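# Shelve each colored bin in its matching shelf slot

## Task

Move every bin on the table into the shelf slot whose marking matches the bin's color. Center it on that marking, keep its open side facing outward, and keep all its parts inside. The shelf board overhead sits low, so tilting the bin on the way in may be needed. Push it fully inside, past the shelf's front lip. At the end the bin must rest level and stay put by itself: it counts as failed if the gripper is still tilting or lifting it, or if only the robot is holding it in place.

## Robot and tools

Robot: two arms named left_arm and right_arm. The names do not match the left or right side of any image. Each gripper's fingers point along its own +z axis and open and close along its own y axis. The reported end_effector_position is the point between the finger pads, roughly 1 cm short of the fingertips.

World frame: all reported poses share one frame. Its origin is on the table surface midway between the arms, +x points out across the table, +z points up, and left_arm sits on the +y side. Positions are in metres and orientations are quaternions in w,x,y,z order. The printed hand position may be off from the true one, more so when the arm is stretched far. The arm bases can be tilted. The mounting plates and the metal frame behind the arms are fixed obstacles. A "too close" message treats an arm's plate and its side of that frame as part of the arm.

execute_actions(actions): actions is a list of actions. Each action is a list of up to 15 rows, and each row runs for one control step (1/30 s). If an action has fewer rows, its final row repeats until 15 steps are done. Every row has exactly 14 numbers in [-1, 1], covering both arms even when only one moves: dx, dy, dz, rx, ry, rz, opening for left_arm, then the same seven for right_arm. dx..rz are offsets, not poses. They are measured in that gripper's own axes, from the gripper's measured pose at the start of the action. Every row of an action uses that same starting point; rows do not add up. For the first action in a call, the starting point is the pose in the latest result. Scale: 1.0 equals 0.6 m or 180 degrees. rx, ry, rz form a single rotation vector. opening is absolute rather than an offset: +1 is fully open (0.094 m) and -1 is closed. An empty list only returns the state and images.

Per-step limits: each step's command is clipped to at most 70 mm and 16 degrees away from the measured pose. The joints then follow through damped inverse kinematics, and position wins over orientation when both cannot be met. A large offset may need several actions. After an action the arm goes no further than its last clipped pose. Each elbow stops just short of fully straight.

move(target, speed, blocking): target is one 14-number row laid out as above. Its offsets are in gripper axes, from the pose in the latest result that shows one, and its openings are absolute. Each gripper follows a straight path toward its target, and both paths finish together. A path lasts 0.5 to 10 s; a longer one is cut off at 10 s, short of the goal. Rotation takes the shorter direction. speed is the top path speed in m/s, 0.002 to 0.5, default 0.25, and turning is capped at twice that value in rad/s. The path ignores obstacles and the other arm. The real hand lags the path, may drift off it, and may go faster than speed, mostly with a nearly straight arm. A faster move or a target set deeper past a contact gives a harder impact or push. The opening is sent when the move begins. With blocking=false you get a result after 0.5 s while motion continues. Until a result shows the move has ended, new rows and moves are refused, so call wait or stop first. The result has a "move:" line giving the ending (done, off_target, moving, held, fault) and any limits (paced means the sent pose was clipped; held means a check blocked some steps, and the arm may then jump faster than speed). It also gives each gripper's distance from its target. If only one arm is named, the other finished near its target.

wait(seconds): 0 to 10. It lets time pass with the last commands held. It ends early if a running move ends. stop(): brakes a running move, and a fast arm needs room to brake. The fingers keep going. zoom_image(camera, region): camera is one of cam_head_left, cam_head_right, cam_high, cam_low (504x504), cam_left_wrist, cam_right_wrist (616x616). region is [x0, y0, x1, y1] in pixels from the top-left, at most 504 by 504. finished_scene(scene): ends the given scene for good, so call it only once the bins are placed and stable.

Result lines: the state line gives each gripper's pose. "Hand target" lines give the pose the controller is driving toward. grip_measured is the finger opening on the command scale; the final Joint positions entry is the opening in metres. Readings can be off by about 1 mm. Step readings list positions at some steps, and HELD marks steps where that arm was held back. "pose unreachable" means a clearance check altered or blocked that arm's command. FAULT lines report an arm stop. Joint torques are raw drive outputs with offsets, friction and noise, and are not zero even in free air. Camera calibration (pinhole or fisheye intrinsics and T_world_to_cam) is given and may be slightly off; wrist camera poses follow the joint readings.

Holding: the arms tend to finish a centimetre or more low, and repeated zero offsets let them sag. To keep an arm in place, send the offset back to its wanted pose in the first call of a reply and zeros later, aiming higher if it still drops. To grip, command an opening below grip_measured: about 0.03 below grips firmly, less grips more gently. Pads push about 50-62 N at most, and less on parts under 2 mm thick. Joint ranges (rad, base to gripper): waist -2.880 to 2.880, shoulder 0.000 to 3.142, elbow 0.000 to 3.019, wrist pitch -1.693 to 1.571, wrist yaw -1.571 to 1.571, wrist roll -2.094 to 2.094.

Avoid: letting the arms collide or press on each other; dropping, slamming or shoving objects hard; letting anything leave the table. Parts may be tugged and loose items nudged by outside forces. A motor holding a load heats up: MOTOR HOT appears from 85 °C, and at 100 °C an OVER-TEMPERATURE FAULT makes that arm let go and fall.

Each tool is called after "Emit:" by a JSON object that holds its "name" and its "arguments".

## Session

Emit:
{"name": "execute_actions", "arguments": {"actions": []}}

Scene clock: 0.00 s.
left_arm: end_effector_position=(+0.2008, +0.6667, +0.2608) grip_measured=+1.000 end_effector_quat_wxyz=(-0.019, -0.381, +0.924, +0.006) | right_arm: end_effector_position=(+0.5336, +0.1585, +0.1451) grip_measured=+1.000 end_effector_quat_wxyz=(+0.034, -0.538, +0.823, +0.177)
Joint positions: left_arm=[ 0.926  1.475  1.455 -1.573 -0.034  0.295  0.094] | right_arm=[ 0.588  1.98   1.792 -1.309 -0.356 -0.561  0.094]
Joint velocities: left_arm=[-0.005 -0.024 -0.012  0.007 -0.066  0.066  0.   ] | right_arm=[-0.005 -0.005 -0.027  0.002  0.007 -0.066  0.   ]
Joint torques (N m, as the arm reports them, + toward a larger angle): no reading
Hand target (left_arm): +0.204, +0.673, +0.276; -0.003, -0.381, +0.924, +0.019
Hand target (right_arm): +0.541, +0.164, +0.164; +0.056, -0.541, +0.820, +0.177
camera_calibration (this result's frames):
cam_left_wrist: T_world_to_cam=[[0.704413, -0.709013, -0.033223, 0.338404], [-0.544317, -0.569642, 0.615814, 0.33048], [-0.455545, -0.415704, -0.787191, 0.698463], [0, 0, 0, 1]] pos_world=[0.259692, 0.718541, 0.357552]
cam_right_wrist: T_world_to_cam=[[0.899425, -0.354468, -0.25571, -0.384189], [-0.259382, -0.903769, 0.340473, 0.236474], [-0.35179, -0.239903, -0.904815, 0.481173], [0, 0, 0, 1]] pos_world=[0.576158, 0.19297, 0.256619]

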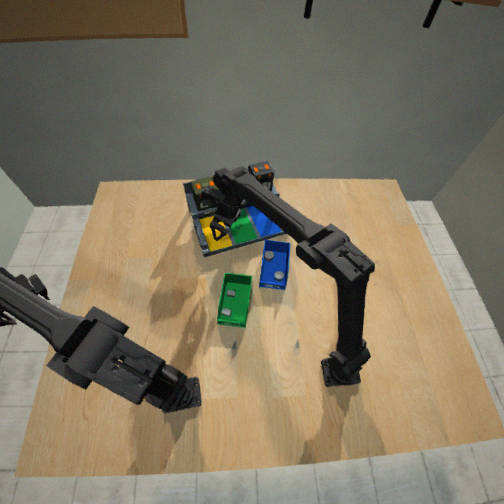

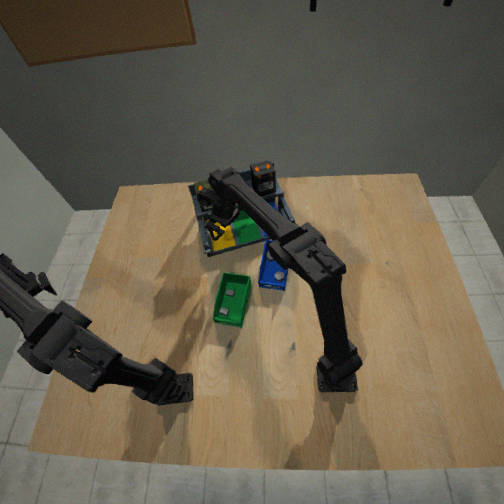

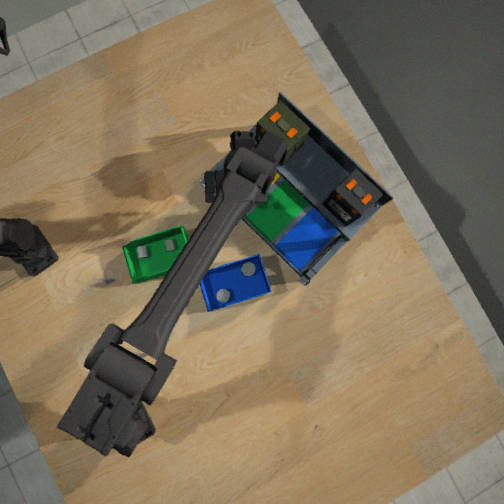

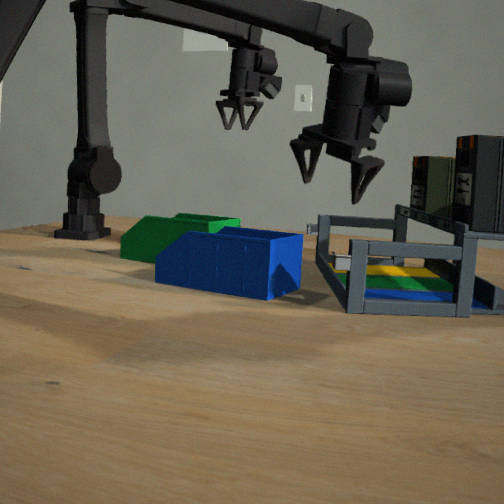

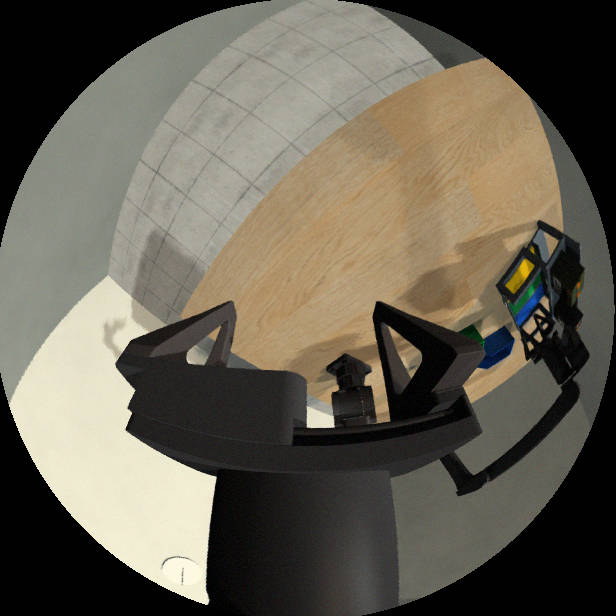

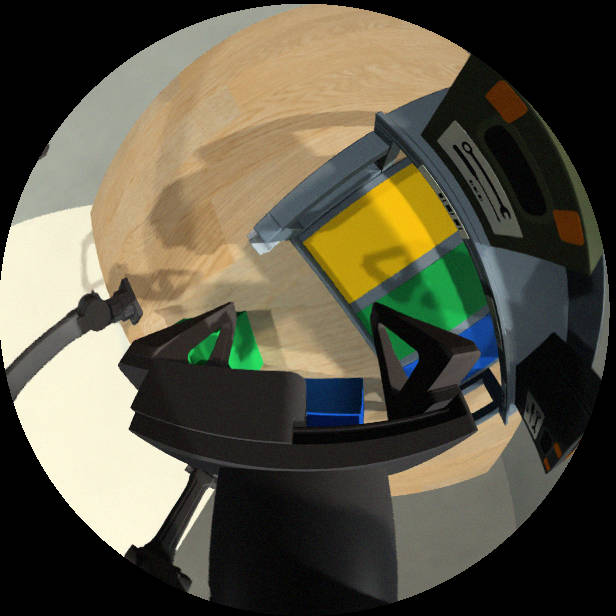

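Emit:
{"name": "zoom_image", "arguments": {"camera": "cam_high", "region": [100, 130, 400, 330]}}

Region (100, 130, 400, 330) of cam_high's 504x504 image, scaled by 1.680, with more detail than that image has.

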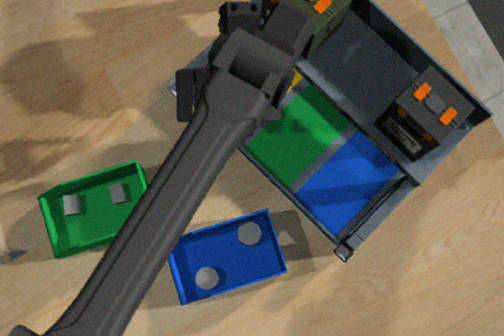

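Emit:
{"name": "move", "arguments": {"target": [0.308,-0.626,0.195,0.109,-0.218,0.292,0,0.286,0.026,-0.05,0.264,-0.173,0.357,0], "speed": 0.3}}

Scene clock: 25.27 s.
left_arm: end_effector_position=(+0.3265, +0.2716, +0.1331) grip_measured=+0.002 end_effector_quat_wxyz=(+0.328, +0.091, +0.940, -0.022) | right_arm: end_effector_position=(+0.4497, -0.0052, +0.1231) grip_measured=+0.002 end_effector_quat_wxyz=(+0.326, +0.074, +0.941, -0.044)
Joint positions: left_arm=[-0.134  0.822  0.481 -0.567  0.112  0.172  0.047] | right_arm=[ 0.705  1.42   0.897 -0.597  0.515  0.736  0.047]
Joint velocities: left_arm=[ 0.005 -0.005  0.002 -0.002  0.022 -0.022  0.   ] | right_arm=[-0.005 -0.015 -0.002  0.012 -0.007 -0.007 -0.001]
Joint torques (N m, as the arm reports them, + toward a larger angle): left_arm=[-1.22 -0.51  8.21  2.56 -0.06 -0.05] | right_arm=[ -0.36 -15.12   8.98   1.97   0.47   0.05]
Hand target (left_arm): +0.333, +0.272, +0.136; +0.338, +0.085, +0.937, -0.023
Hand target (right_arm): +0.451, +0.003, +0.134; +0.341, +0.081, +0.936, -0.028
Off the commanded pose (left_arm): 0.007 m, 2 deg.
Off the commanded pose (right_arm): 0.015 m, 3 deg.
move: off_target (right_arm)
camera_calibration (this result's frames):
cam_left_wrist: T_world_to_cam=[[-0.181109, -0.983201, -0.0226872, 0.327668], [-0.982643, 0.181852, -0.0366457, 0.278276], [0.0401558, 0.0156565, -0.999071, 0.240161], [0, 0, 0, 1]] pos_world=[0.323146, 0.267799, 0.257569]
cam_right_wrist: T_world_to_cam=[[-0.163887, -0.985793, 0.0367875, 0.0665228], [-0.985503, 0.161953, -0.0505418, 0.454507], [0.0438659, -0.0445374, -0.998044, 0.227074], [0, 0, 0, 1]] pos_world=[0.44886, 0.00208215, 0.247154]

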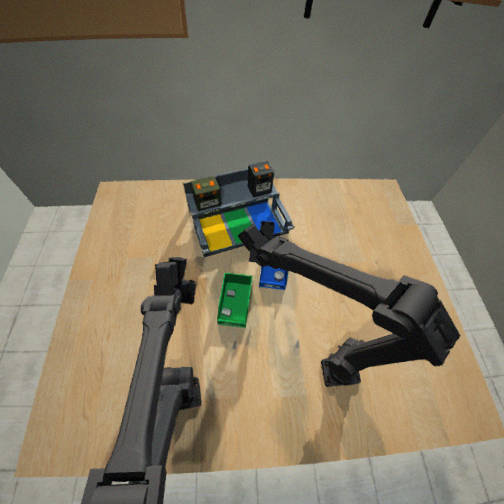

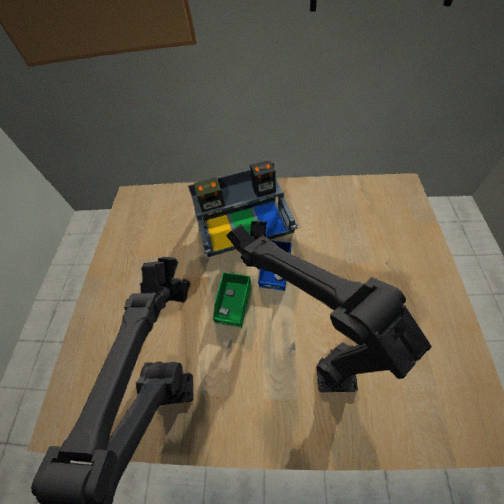

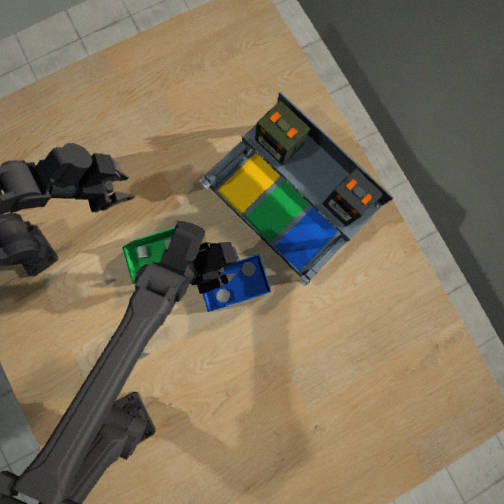

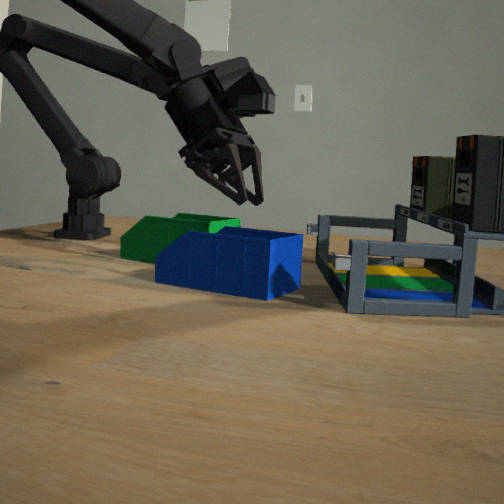

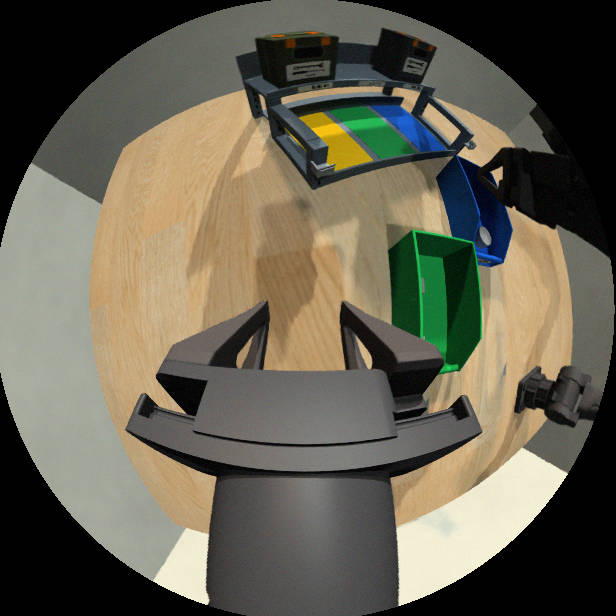

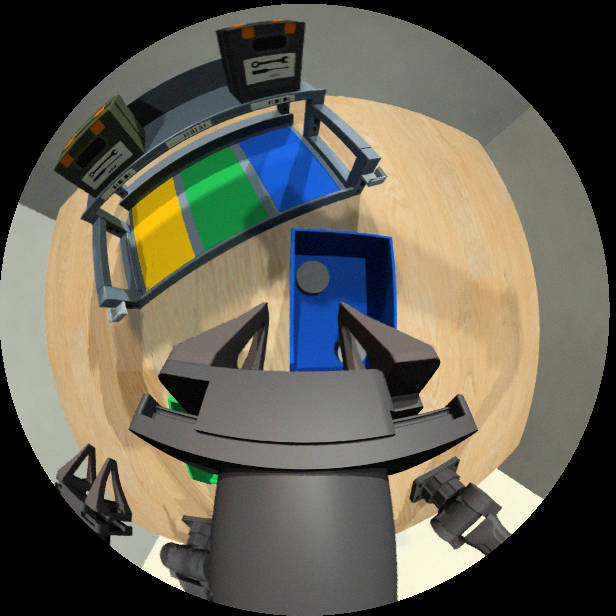

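Emit:
{"name": "move", "arguments": {"target": [0,0,0,0,-0.01,0,0,0.075,0.022,0.075,-0.013,-0.018,0.011,0], "speed": 0.12}}

Emit:
{"name": "execute_actions", "arguments": {"actions": [[[0,0,0,0,0,0,0,0,0,0,0,0,0,-1]]]}}

Scene clock: 30.80 s.
left_arm: end_effector_position=(+0.3204, +0.2707, +0.1244) grip_measured=+0.002 end_effector_quat_wxyz=(+0.324, +0.091, +0.941, -0.025) | right_arm: end_effector_position=(+0.4407, -0.0030, +0.0537) grip_measured=+0.002 end_effector_quat_wxyz=(+0.342, +0.076, +0.936, -0.035)
Joint positions: left_arm=[-0.134  0.816  0.457 -0.559  0.117  0.171  0.047] | right_arm=[ 0.728  1.523  0.769 -0.335  0.533  0.75   0.047]
Joint velocities: left_arm=[-0.015 -0.024 -0.002  0.017 -0.007  0.007  0.   ] | right_arm=[-0.005 -0.005 -0.022 -0.017  0.022 -0.007  0.   ]
Joint torques (N m, as the arm reports them, + toward a larger angle): left_arm=[-0.74 -2.19  8.05  2.55  0.14  0.11] | right_arm=[ -0.57 -14.     7.99   2.29   0.48   0.04]
Hand target (left_arm): +0.326, +0.272, +0.133; +0.343, +0.091, +0.935, -0.024
Hand target (right_arm): +0.444, +0.006, +0.060; +0.354, +0.082, +0.931, -0.021
Off the commanded pose (left_arm): 0.011 m, 2 deg.
Off the commanded pose (right_arm): 0.012 m, 2 deg.
move: off_target (left_arm, right_arm)
camera_calibration (this result's frames):
cam_left_wrist: T_world_to_cam=[[-0.183156, -0.982944, -0.0166095, 0.325324], [-0.982596, 0.183571, -0.0284118, 0.27061], [0.0309763, 0.0111166, -0.999458, 0.235973], [0, 0, 0, 1]] pos_world=[0.318176, 0.267475, 0.248937]
cam_right_wrist: T_world_to_cam=[[-0.161677, -0.986728, 0.0151191, 0.069885], [-0.983623, 0.159893, -0.08318, 0.442697], [0.0796586, -0.0283198, -0.99642, 0.142505], [0, 0, 0, 1]] pos_world=[0.435394, 0.00220876, 0.177762]

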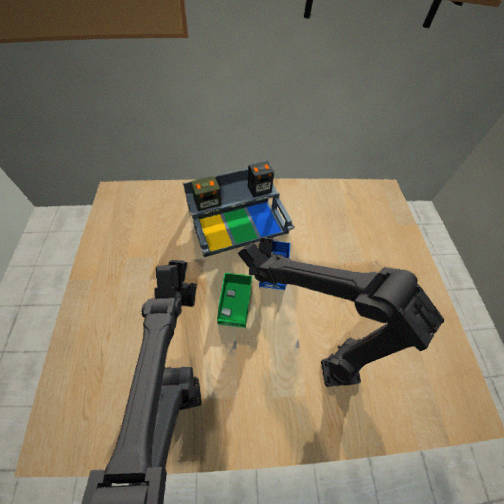

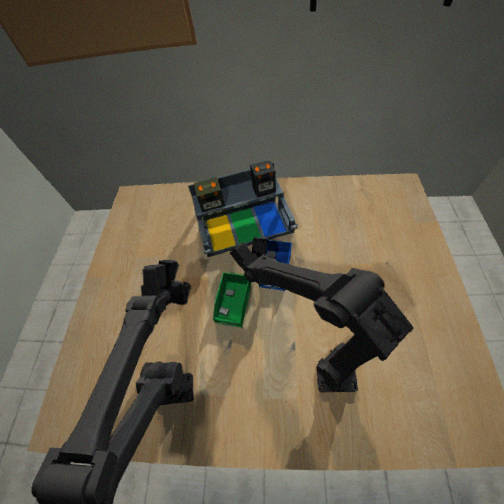

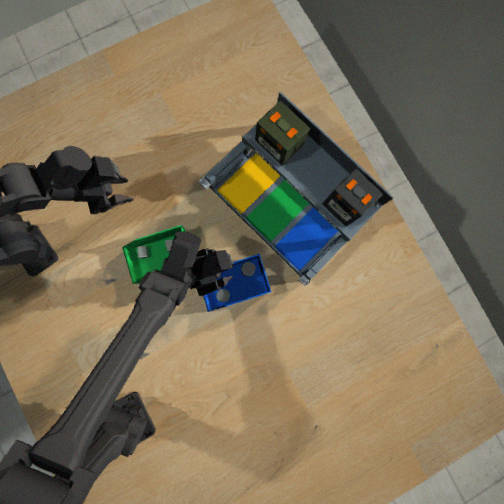

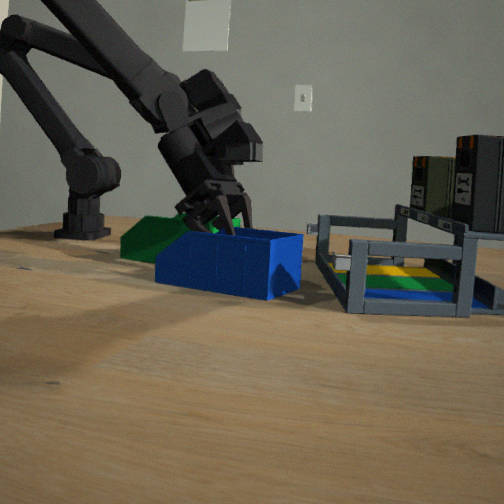

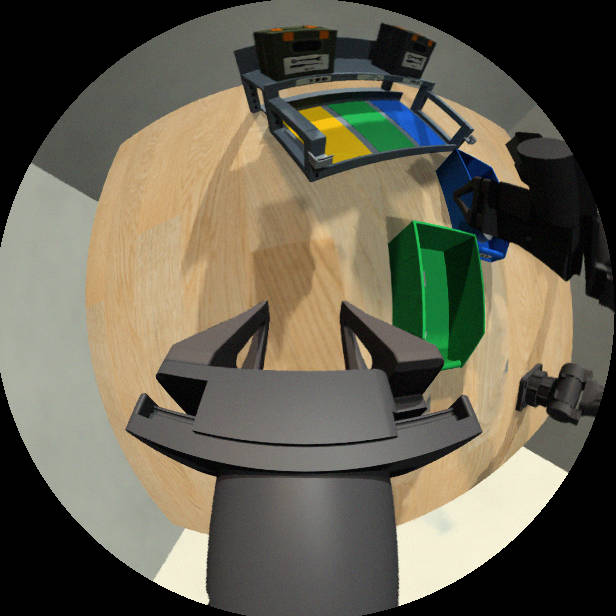

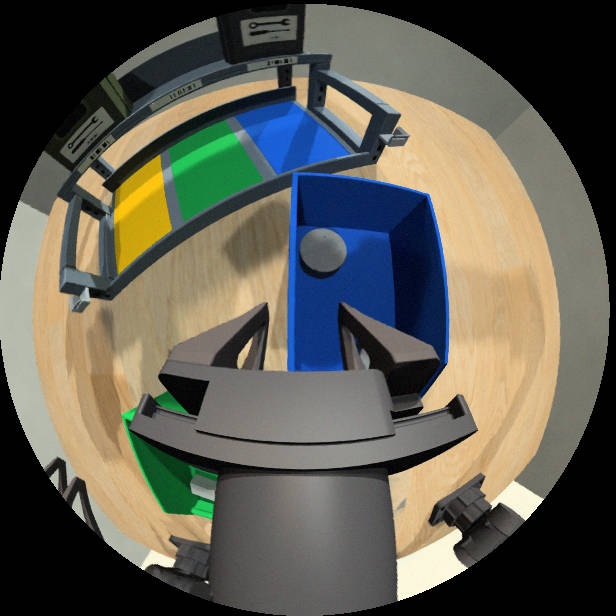

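Scene clock: 31.30 s.
left_arm: end_effector_position=(+0.3204, +0.2707, +0.1244) grip_measured=+0.002 end_effector_quat_wxyz=(+0.324, +0.091, +0.941, -0.025) | right_arm: end_effector_position=(+0.4402, -0.0029, +0.0533) grip_measured=-0.958 end_effector_quat_wxyz=(+0.342, +0.076, +0.936, -0.034)
Joint positions: left_arm=[-0.134  0.816  0.457 -0.559  0.117  0.171  0.047] | right_arm=[ 0.728  1.523  0.768 -0.335  0.532  0.752  0.002]
Joint velocities: left_arm=[ 0.005 -0.005 -0.012 -0.012  0.007  0.037 -0.   ] | right_arm=[-0.005 -0.015 -0.007  0.012 -0.051  0.007  0.   ]
Joint torques (N m, as the arm reports them, + toward a larger angle): left_arm=[-1.72 -1.11  7.74  1.55  0.02  0.09] | right_arm=[ -1.34 -14.02   7.43   1.29   0.35  -0.08]
Hand target (left_arm): +0.320, +0.271, +0.124; +0.324, +0.091, +0.941, -0.025
Hand target (right_arm): +0.441, -0.003, +0.054; +0.342, +0.075, +0.936, -0.035
Off the commanded pose (left_arm): 0.000 m, 0 deg.
Off the commanded pose (right_arm): 0.001 m, 0 deg.
Step readings (end_effector_position):
0: left_arm (+0.3204, +0.2707, +0.1244) | right_arm (+0.4407, -0.0030, +0.0537)
1: left_arm (+0.3204, +0.2707, +0.1244) | right_arm (+0.4407, -0.0030, +0.0537)
2: left_arm (+0.3204, +0.2707, +0.1244) | right_arm (+0.4407, -0.0030, +0.0537)
4: left_arm (+0.3204, +0.2707, +0.1244) | right_arm (+0.4404, -0.0025, +0.0535)
8: left_arm (+0.3204, +0.2707, +0.1244) | right_arm (+0.4402, -0.0029, +0.0533)
15: end_effector_position above
camera_calibration (this result's frames):
cam_left_wrist: T_world_to_cam=[[-0.183156, -0.982944, -0.0166095, 0.325324], [-0.982596, 0.183571, -0.0284118, 0.27061], [0.0309763, 0.0111166, -0.999458, 0.235973], [0, 0, 0, 1]] pos_world=[0.318176, 0.267475, 0.248937]
cam_right_wrist: T_world_to_cam=[[-0.162311, -0.986649, 0.0133771, 0.0703184], [-0.983617, 0.160705, -0.0816852, 0.442115], [0.0784449, -0.0264163, -0.996568, 0.142686], [0, 0, 0, 1]] pos_world=[0.435092, 0.002099, 0.177369]

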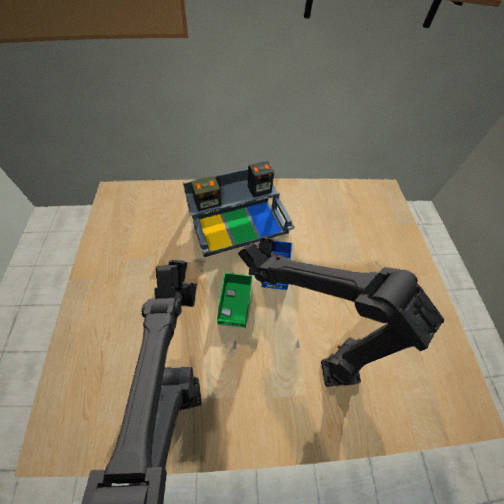

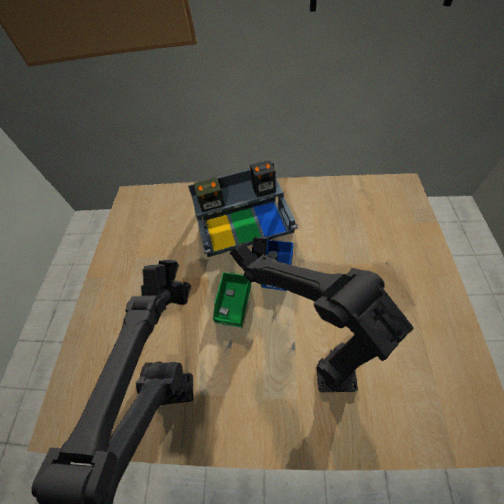

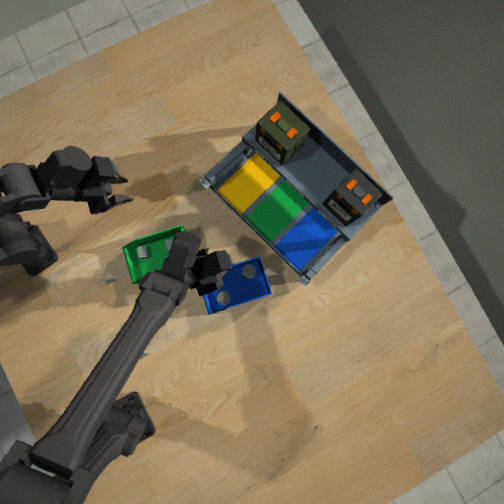

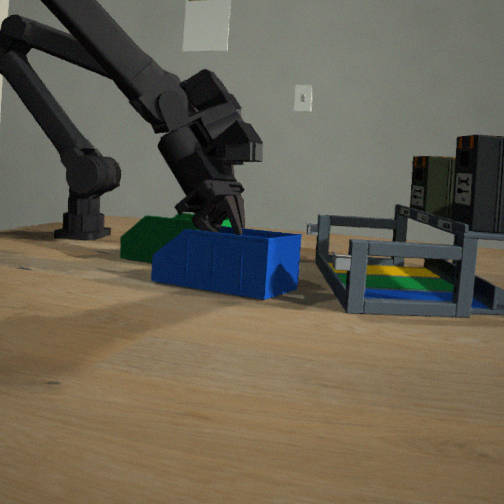

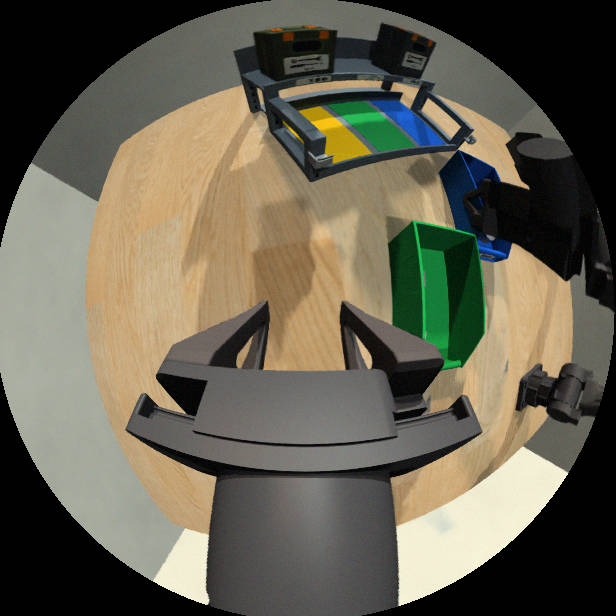

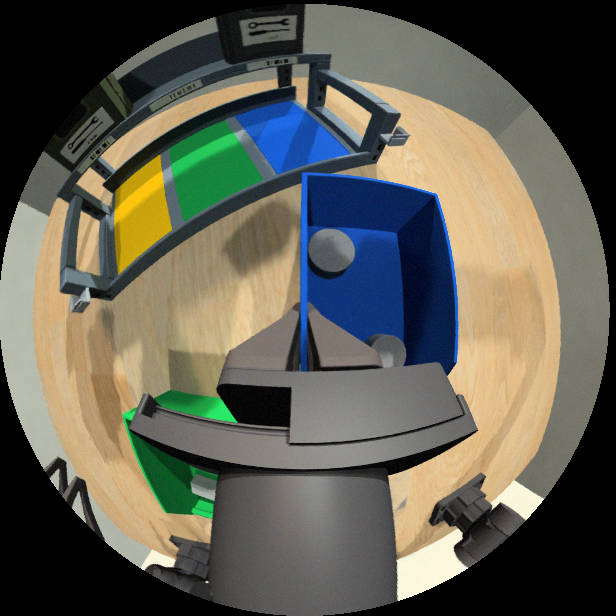

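Emit:
{"name": "move", "arguments": {"target": [-0.03,-0.19,0,0.004,-0.02,-0.008,0,-0.177,-0.052,-0.107,-0.115,-0.032,-0.117,-1], "speed": 0.15}}

Scene clock: 41.07 s.
left_arm: end_effector_position=(+0.3008, +0.1640, +0.1191) grip_measured=+0.002 end_effector_quat_wxyz=(+0.333, +0.090, +0.938, -0.025) | right_arm: end_effector_position=(+0.4513, -0.0423, +0.1234) grip_measured=-0.958 end_effector_quat_wxyz=(+0.338, -0.157, +0.926, +0.060)
Joint positions: left_arm=[-0.643  0.843  0.448 -0.521 -0.2   -0.233  0.047] | right_arm=[ 0.483  1.256  0.705 -0.322  0.087  0.112  0.002]
Joint velocities: left_arm=[-0.005 -0.015 -0.017  0.017  0.066 -0.007  0.001] | right_arm=[ 0.015  0.005 -0.002  0.002 -0.022  0.007 -0.001]
Joint torques (N m, as the arm reports them, + toward a larger angle): left_arm=[-1.34 -0.7   9.57  2.72 -0.18 -0.02] | right_arm=[ -2.06 -14.86  13.57   1.8    0.02  -0.31]
Hand target (left_arm): +0.313, +0.156, +0.135; +0.352, +0.082, +0.932, -0.035
Hand target (right_arm): +0.472, -0.037, +0.171; +0.385, -0.160, +0.906, +0.066
Off the commanded pose (left_arm): 0.021 m, 3 deg.
Off the commanded pose (right_arm): 0.053 m, 6 deg.
move: off_target (left_arm, right_arm)
camera_calibration (this result's frames):
cam_left_wrist: T_world_to_cam=[[-0.179642, -0.983576, -0.0175047, 0.215922], [-0.982491, 0.180281, -0.0470186, 0.273485], [0.0494021, 0.00875174, -0.998741, 0.227245], [0, 0, 0, 1]] pos_world=[0.296258, 0.161083, 0.243598]
cam_right_wrist: T_world_to_cam=[[0.334368, -0.942432, -0.00451618, -0.187782], [-0.939363, -0.332885, -0.0823691, 0.424275], [0.0761239, 0.0317839, -0.996592, 0.21418], [0, 0, 0, 1]] pos_world=[0.445033, -0.0425443, 0.247549]

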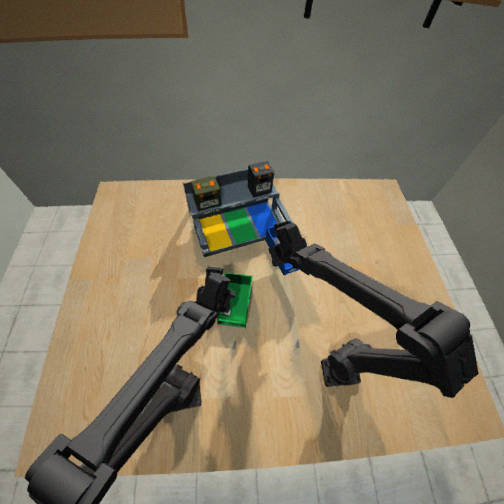

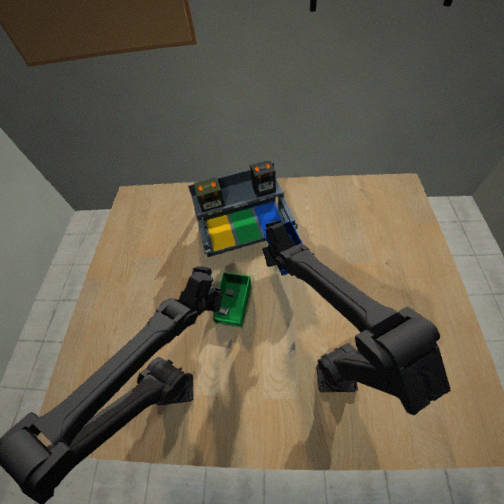

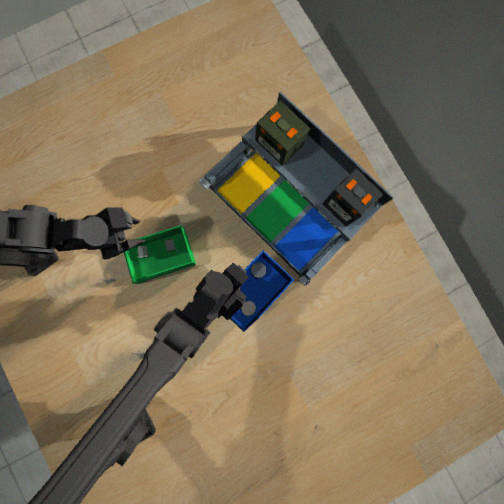

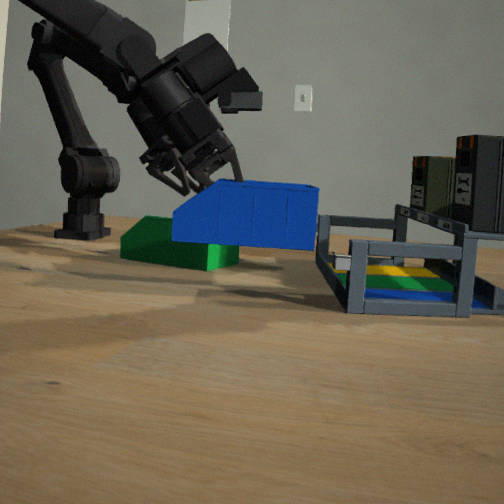

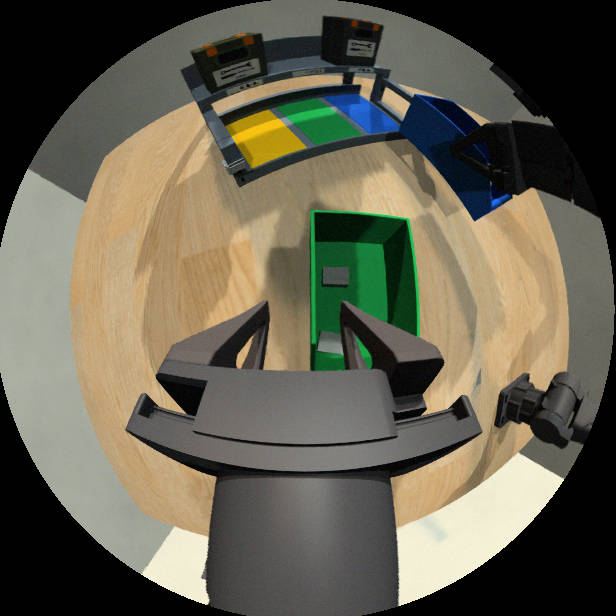

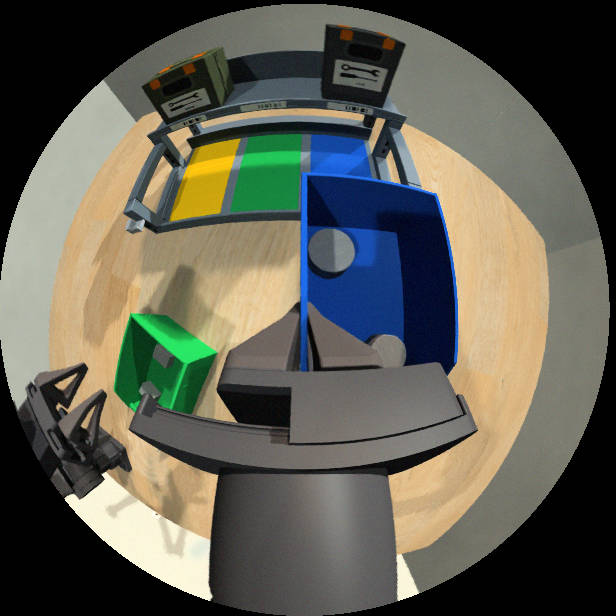

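Emit:
{"name": "execute_actions", "arguments": {"actions": [[[-0.01,-0.015,0.0,0.005,-0.012,-0.004,0,-0.088,-0.006,-0.031,0,-0.03,0,-1],[-0.005,-0.018,0.008,0.005,-0.012,-0.004,0,-0.096,-0.01,-0.024,0,-0.03,0,-1],[0,-0.018,0.016,0.005,-0.012,-0.004,0,-0.104,-0.014,-0.017,0,-0.03,0,-1],[0.005,-0.018,0.025,0.005,-0.012,-0.004,0,-0.112,-0.018,-0.01,0,-0.028,0,-1],[0.01,-0.018,0.034,0.005,-0.012,-0.004,0,-0.12,-0.018,-0.002,0,-0.028,0,-1],[0.016,-0.018,0.043,0.005,-0.012,-0.004,0,-0.128,-0.018,0.005,0,-0.026,0,-1],[0.022,-0.018,0.052,0.005,-0.012,-0.004,0,-0.136,-0.018,0.013,0,-0.026,0,-1],[0.028,-0.018,0.061,0.005,-0.012,-0.004,0,-0.145,-0.018,0.021,0,-0.024,0,-1],[0.034,-0.018,0.07,0.005,-0.012,-0.004,0,-0.154,-0.018,0.029,0,-0.024,0,-1],[0.039,-0.018,0.08,0.005,-0.012,-0.004,0,-0.162,-0.018,0.037,0,-0.022,0,-1],[0.044,-0.018,0.089,0.005,-0.012,-0.004,0,-0.17,-0.018,0.044,0,-0.022,0,-1]]]}}

Emit:
{"name": "wait", "arguments": {"seconds": 0.4}}

Scene clock: 53.93 s.
left_arm: end_effector_position=(+0.3006, +0.1567, +0.0507) grip_measured=+0.002 end_effector_quat_wxyz=(+0.327, +0.095, +0.940, -0.024) | right_arm: end_effector_position=(+0.4946, -0.0374, +0.1012) grip_measured=-0.958 end_effector_quat_wxyz=(+0.308, -0.151, +0.938, +0.055)
Joint positions: left_arm=[-0.668  1.034  0.336 -0.235 -0.21  -0.246  0.047] | right_arm=[ 0.442  1.423  0.821 -0.335  0.059  0.098  0.002]
Joint velocities: left_arm=[-0.015  0.23  -0.046  0.208 -0.051  0.007 -0.001] | right_arm=[-0.015  0.23   0.212  0.002 -0.051 -0.007  0.001]
Joint torques (N m, as the arm reports them, + toward a larger angle): left_arm=[-0.75 -3.82  7.2   2.55 -0.04 -0.03] | right_arm=[ -1.67 -17.18  15.9    1.72   0.13  -0.2 ]
Hand target (left_arm): +0.312, +0.151, +0.061; +0.349, +0.086, +0.932, -0.036
Hand target (right_arm): +0.534, -0.026, +0.166; +0.371, -0.154, +0.913, +0.064
Off the commanded pose (left_arm): 0.016 m, 3 deg.
Off the commanded pose (right_arm): 0.086 m, 8 deg; position clipped at the last step of the last action.
Step readings (end_effector_position):
0: left_arm (+0.3008, +0.1640, +0.1191) | right_arm (+0.4513, -0.0423, +0.1234)
1: left_arm (+0.3010, +0.1640, +0.1191) | right_arm (+0.4511, -0.0425, +0.1232)
2: left_arm (+0.3014, +0.1629, +0.1193) | right_arm (+0.4508, -0.0425, +0.1229)
4: left_arm (+0.3018, +0.1584, +0.1167) | right_arm (+0.4514, -0.0433, +0.1213)
8: left_arm (+0.3026, +0.1555, +0.0960) | right_arm (+0.4650, -0.0468, +0.1143)
15: end_effector_position above
camera_calibration (this result's frames):
cam_left_wrist: T_world_to_cam=[[-0.189608, -0.981605, -0.0223773, 0.210423], [-0.981154, 0.190287, -0.0335771, 0.268728], [0.0372176, 0.015589, -0.999186, 0.16154], [0, 0, 0, 1]] pos_world=[0.29755, 0.152899, 0.17514]
cam_right_wrist: T_world_to_cam=[[0.321506, -0.946861, -0.00943252, -0.191074], [-0.946812, -0.321316, -0.0173914, 0.46231], [0.0134364, 0.0145223, -0.999804, 0.219238], [0, 0, 0, 1]] pos_world=[0.496206, -0.0355564, 0.225433]

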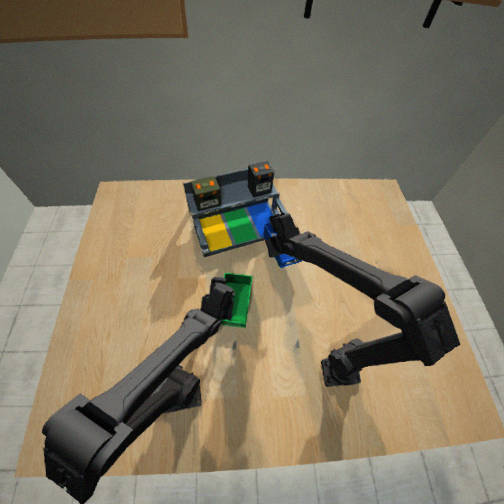

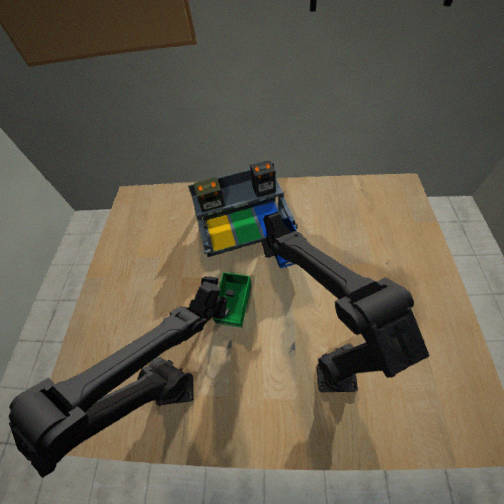

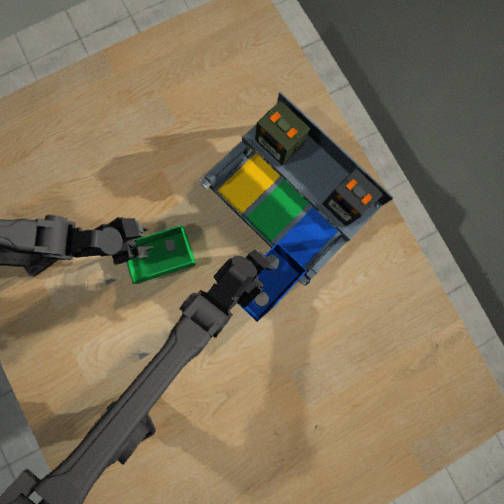

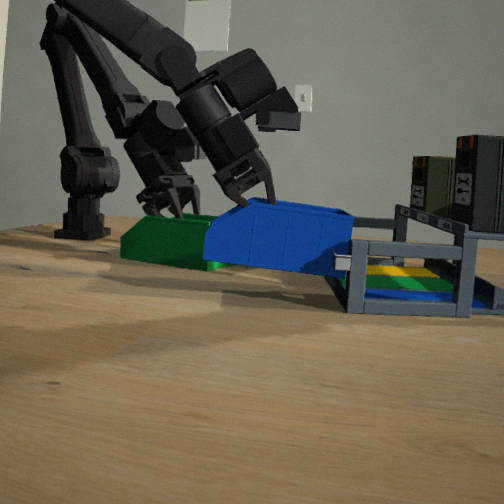

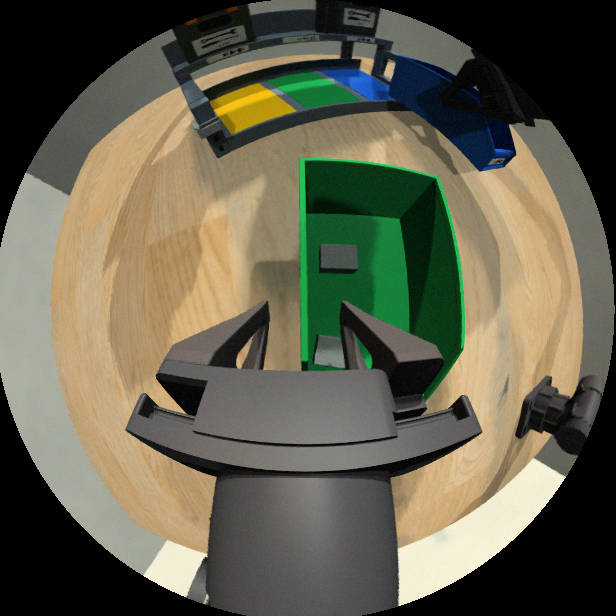

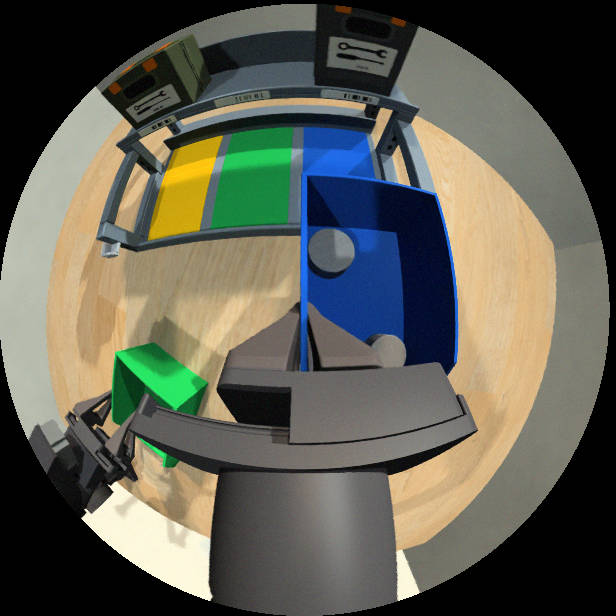

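Scene clock: 54.33 s.
left_arm: end_effector_position=(+0.3031, +0.1553, +0.0511) grip_measured=+0.002 end_effector_quat_wxyz=(+0.332, +0.094, +0.938, -0.026) | right_arm: end_effector_position=(+0.4992, -0.0352, +0.1022) grip_measured=-0.958 end_effector_quat_wxyz=(+0.309, -0.153, +0.937, +0.055)
Joint positions: left_arm=[-0.668  1.041  0.335 -0.215 -0.21  -0.246  0.047] | right_arm=[ 0.442  1.433  0.834 -0.335  0.059  0.095  0.002]
Joint velocities: left_arm=[-0.015 -0.005 -0.002  0.002 -0.022  0.051  0.001] | right_arm=[-0.005  0.005 -0.012  0.002  0.007  0.095  0.001]
Joint torques (N m, as the arm reports them, + toward a larger angle): left_arm=[-0.95 -2.31  7.18  2.64 -0.07 -0.01] | right_arm=[ -2.06 -16.8   15.97   1.78   0.08  -0.3 ]
Hand target (left_arm): +0.312, +0.151, +0.061; +0.349, +0.086, +0.932, -0.036
Hand target (right_arm): +0.534, -0.026, +0.167; +0.371, -0.154, +0.913, +0.064
Off the commanded pose (left_arm): 0.014 m, 3 deg.
Off the commanded pose (right_arm): 0.082 m, 8 deg; position clipped at the last step of the last action.
wait: 0.40 s; at rest by 0.27 s
camera_calibration (this result's frames):
cam_left_wrist: T_world_to_cam=[[-0.189398, -0.981725, -0.0185869, 0.209269], [-0.980751, 0.190058, -0.0447731, 0.271961], [0.0474874, 0.00974919, -0.998824, 0.159656], [0, 0, 0, 1]] pos_world=[0.298779, 0.152199, 0.175535]
cam_right_wrist: T_world_to_cam=[[0.323776, -0.946096, -0.00843742, -0.19165], [-0.945995, -0.323562, -0.0200276, 0.467139], [0.016218, 0.0144662, -0.999764, 0.21884], [0, 0, 0, 1]] pos_world=[0.500414, -0.0333368, 0.226527]

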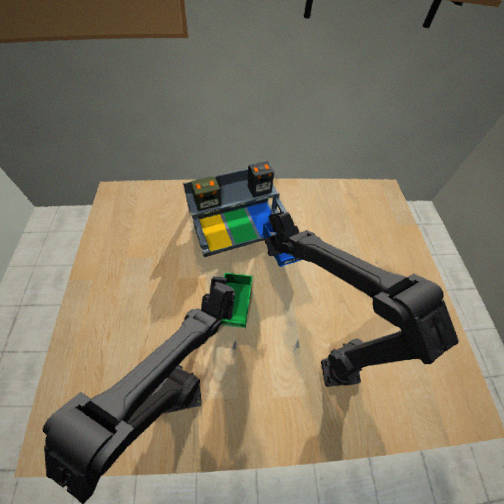

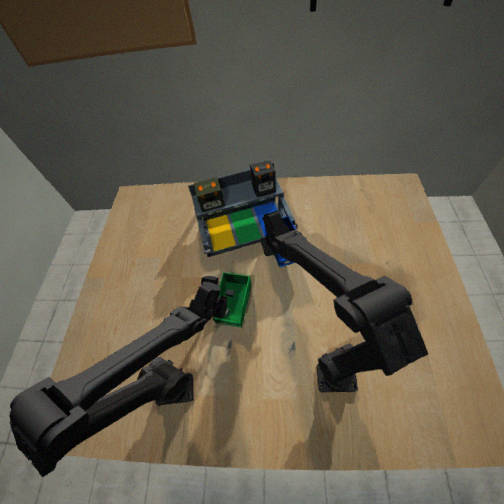

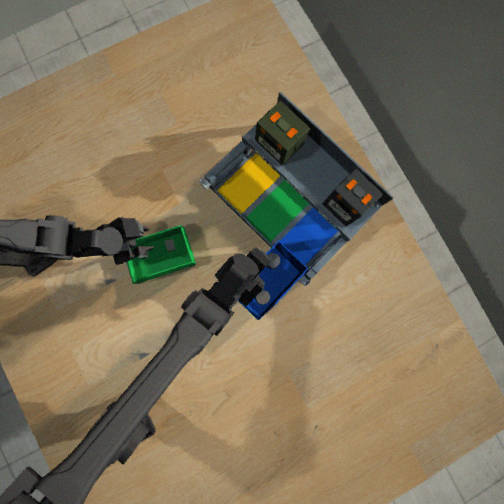

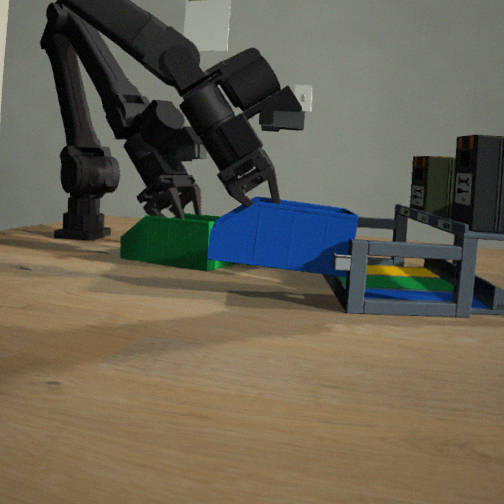

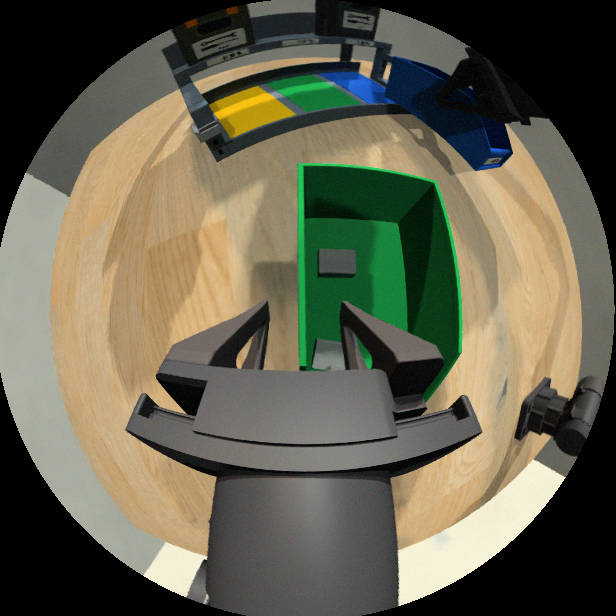

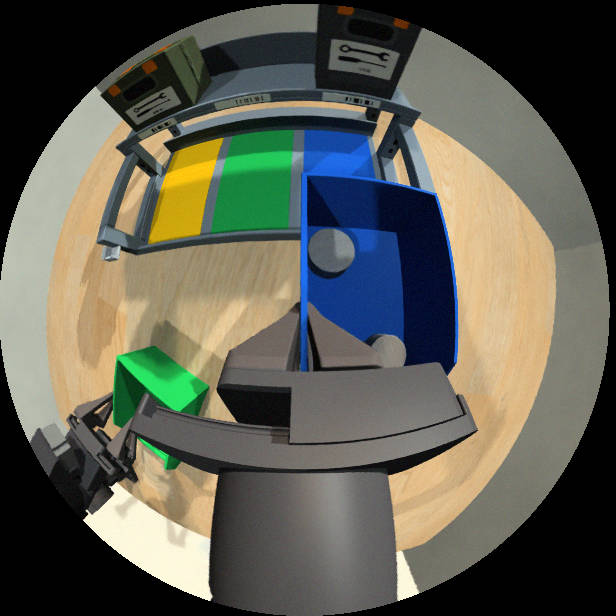

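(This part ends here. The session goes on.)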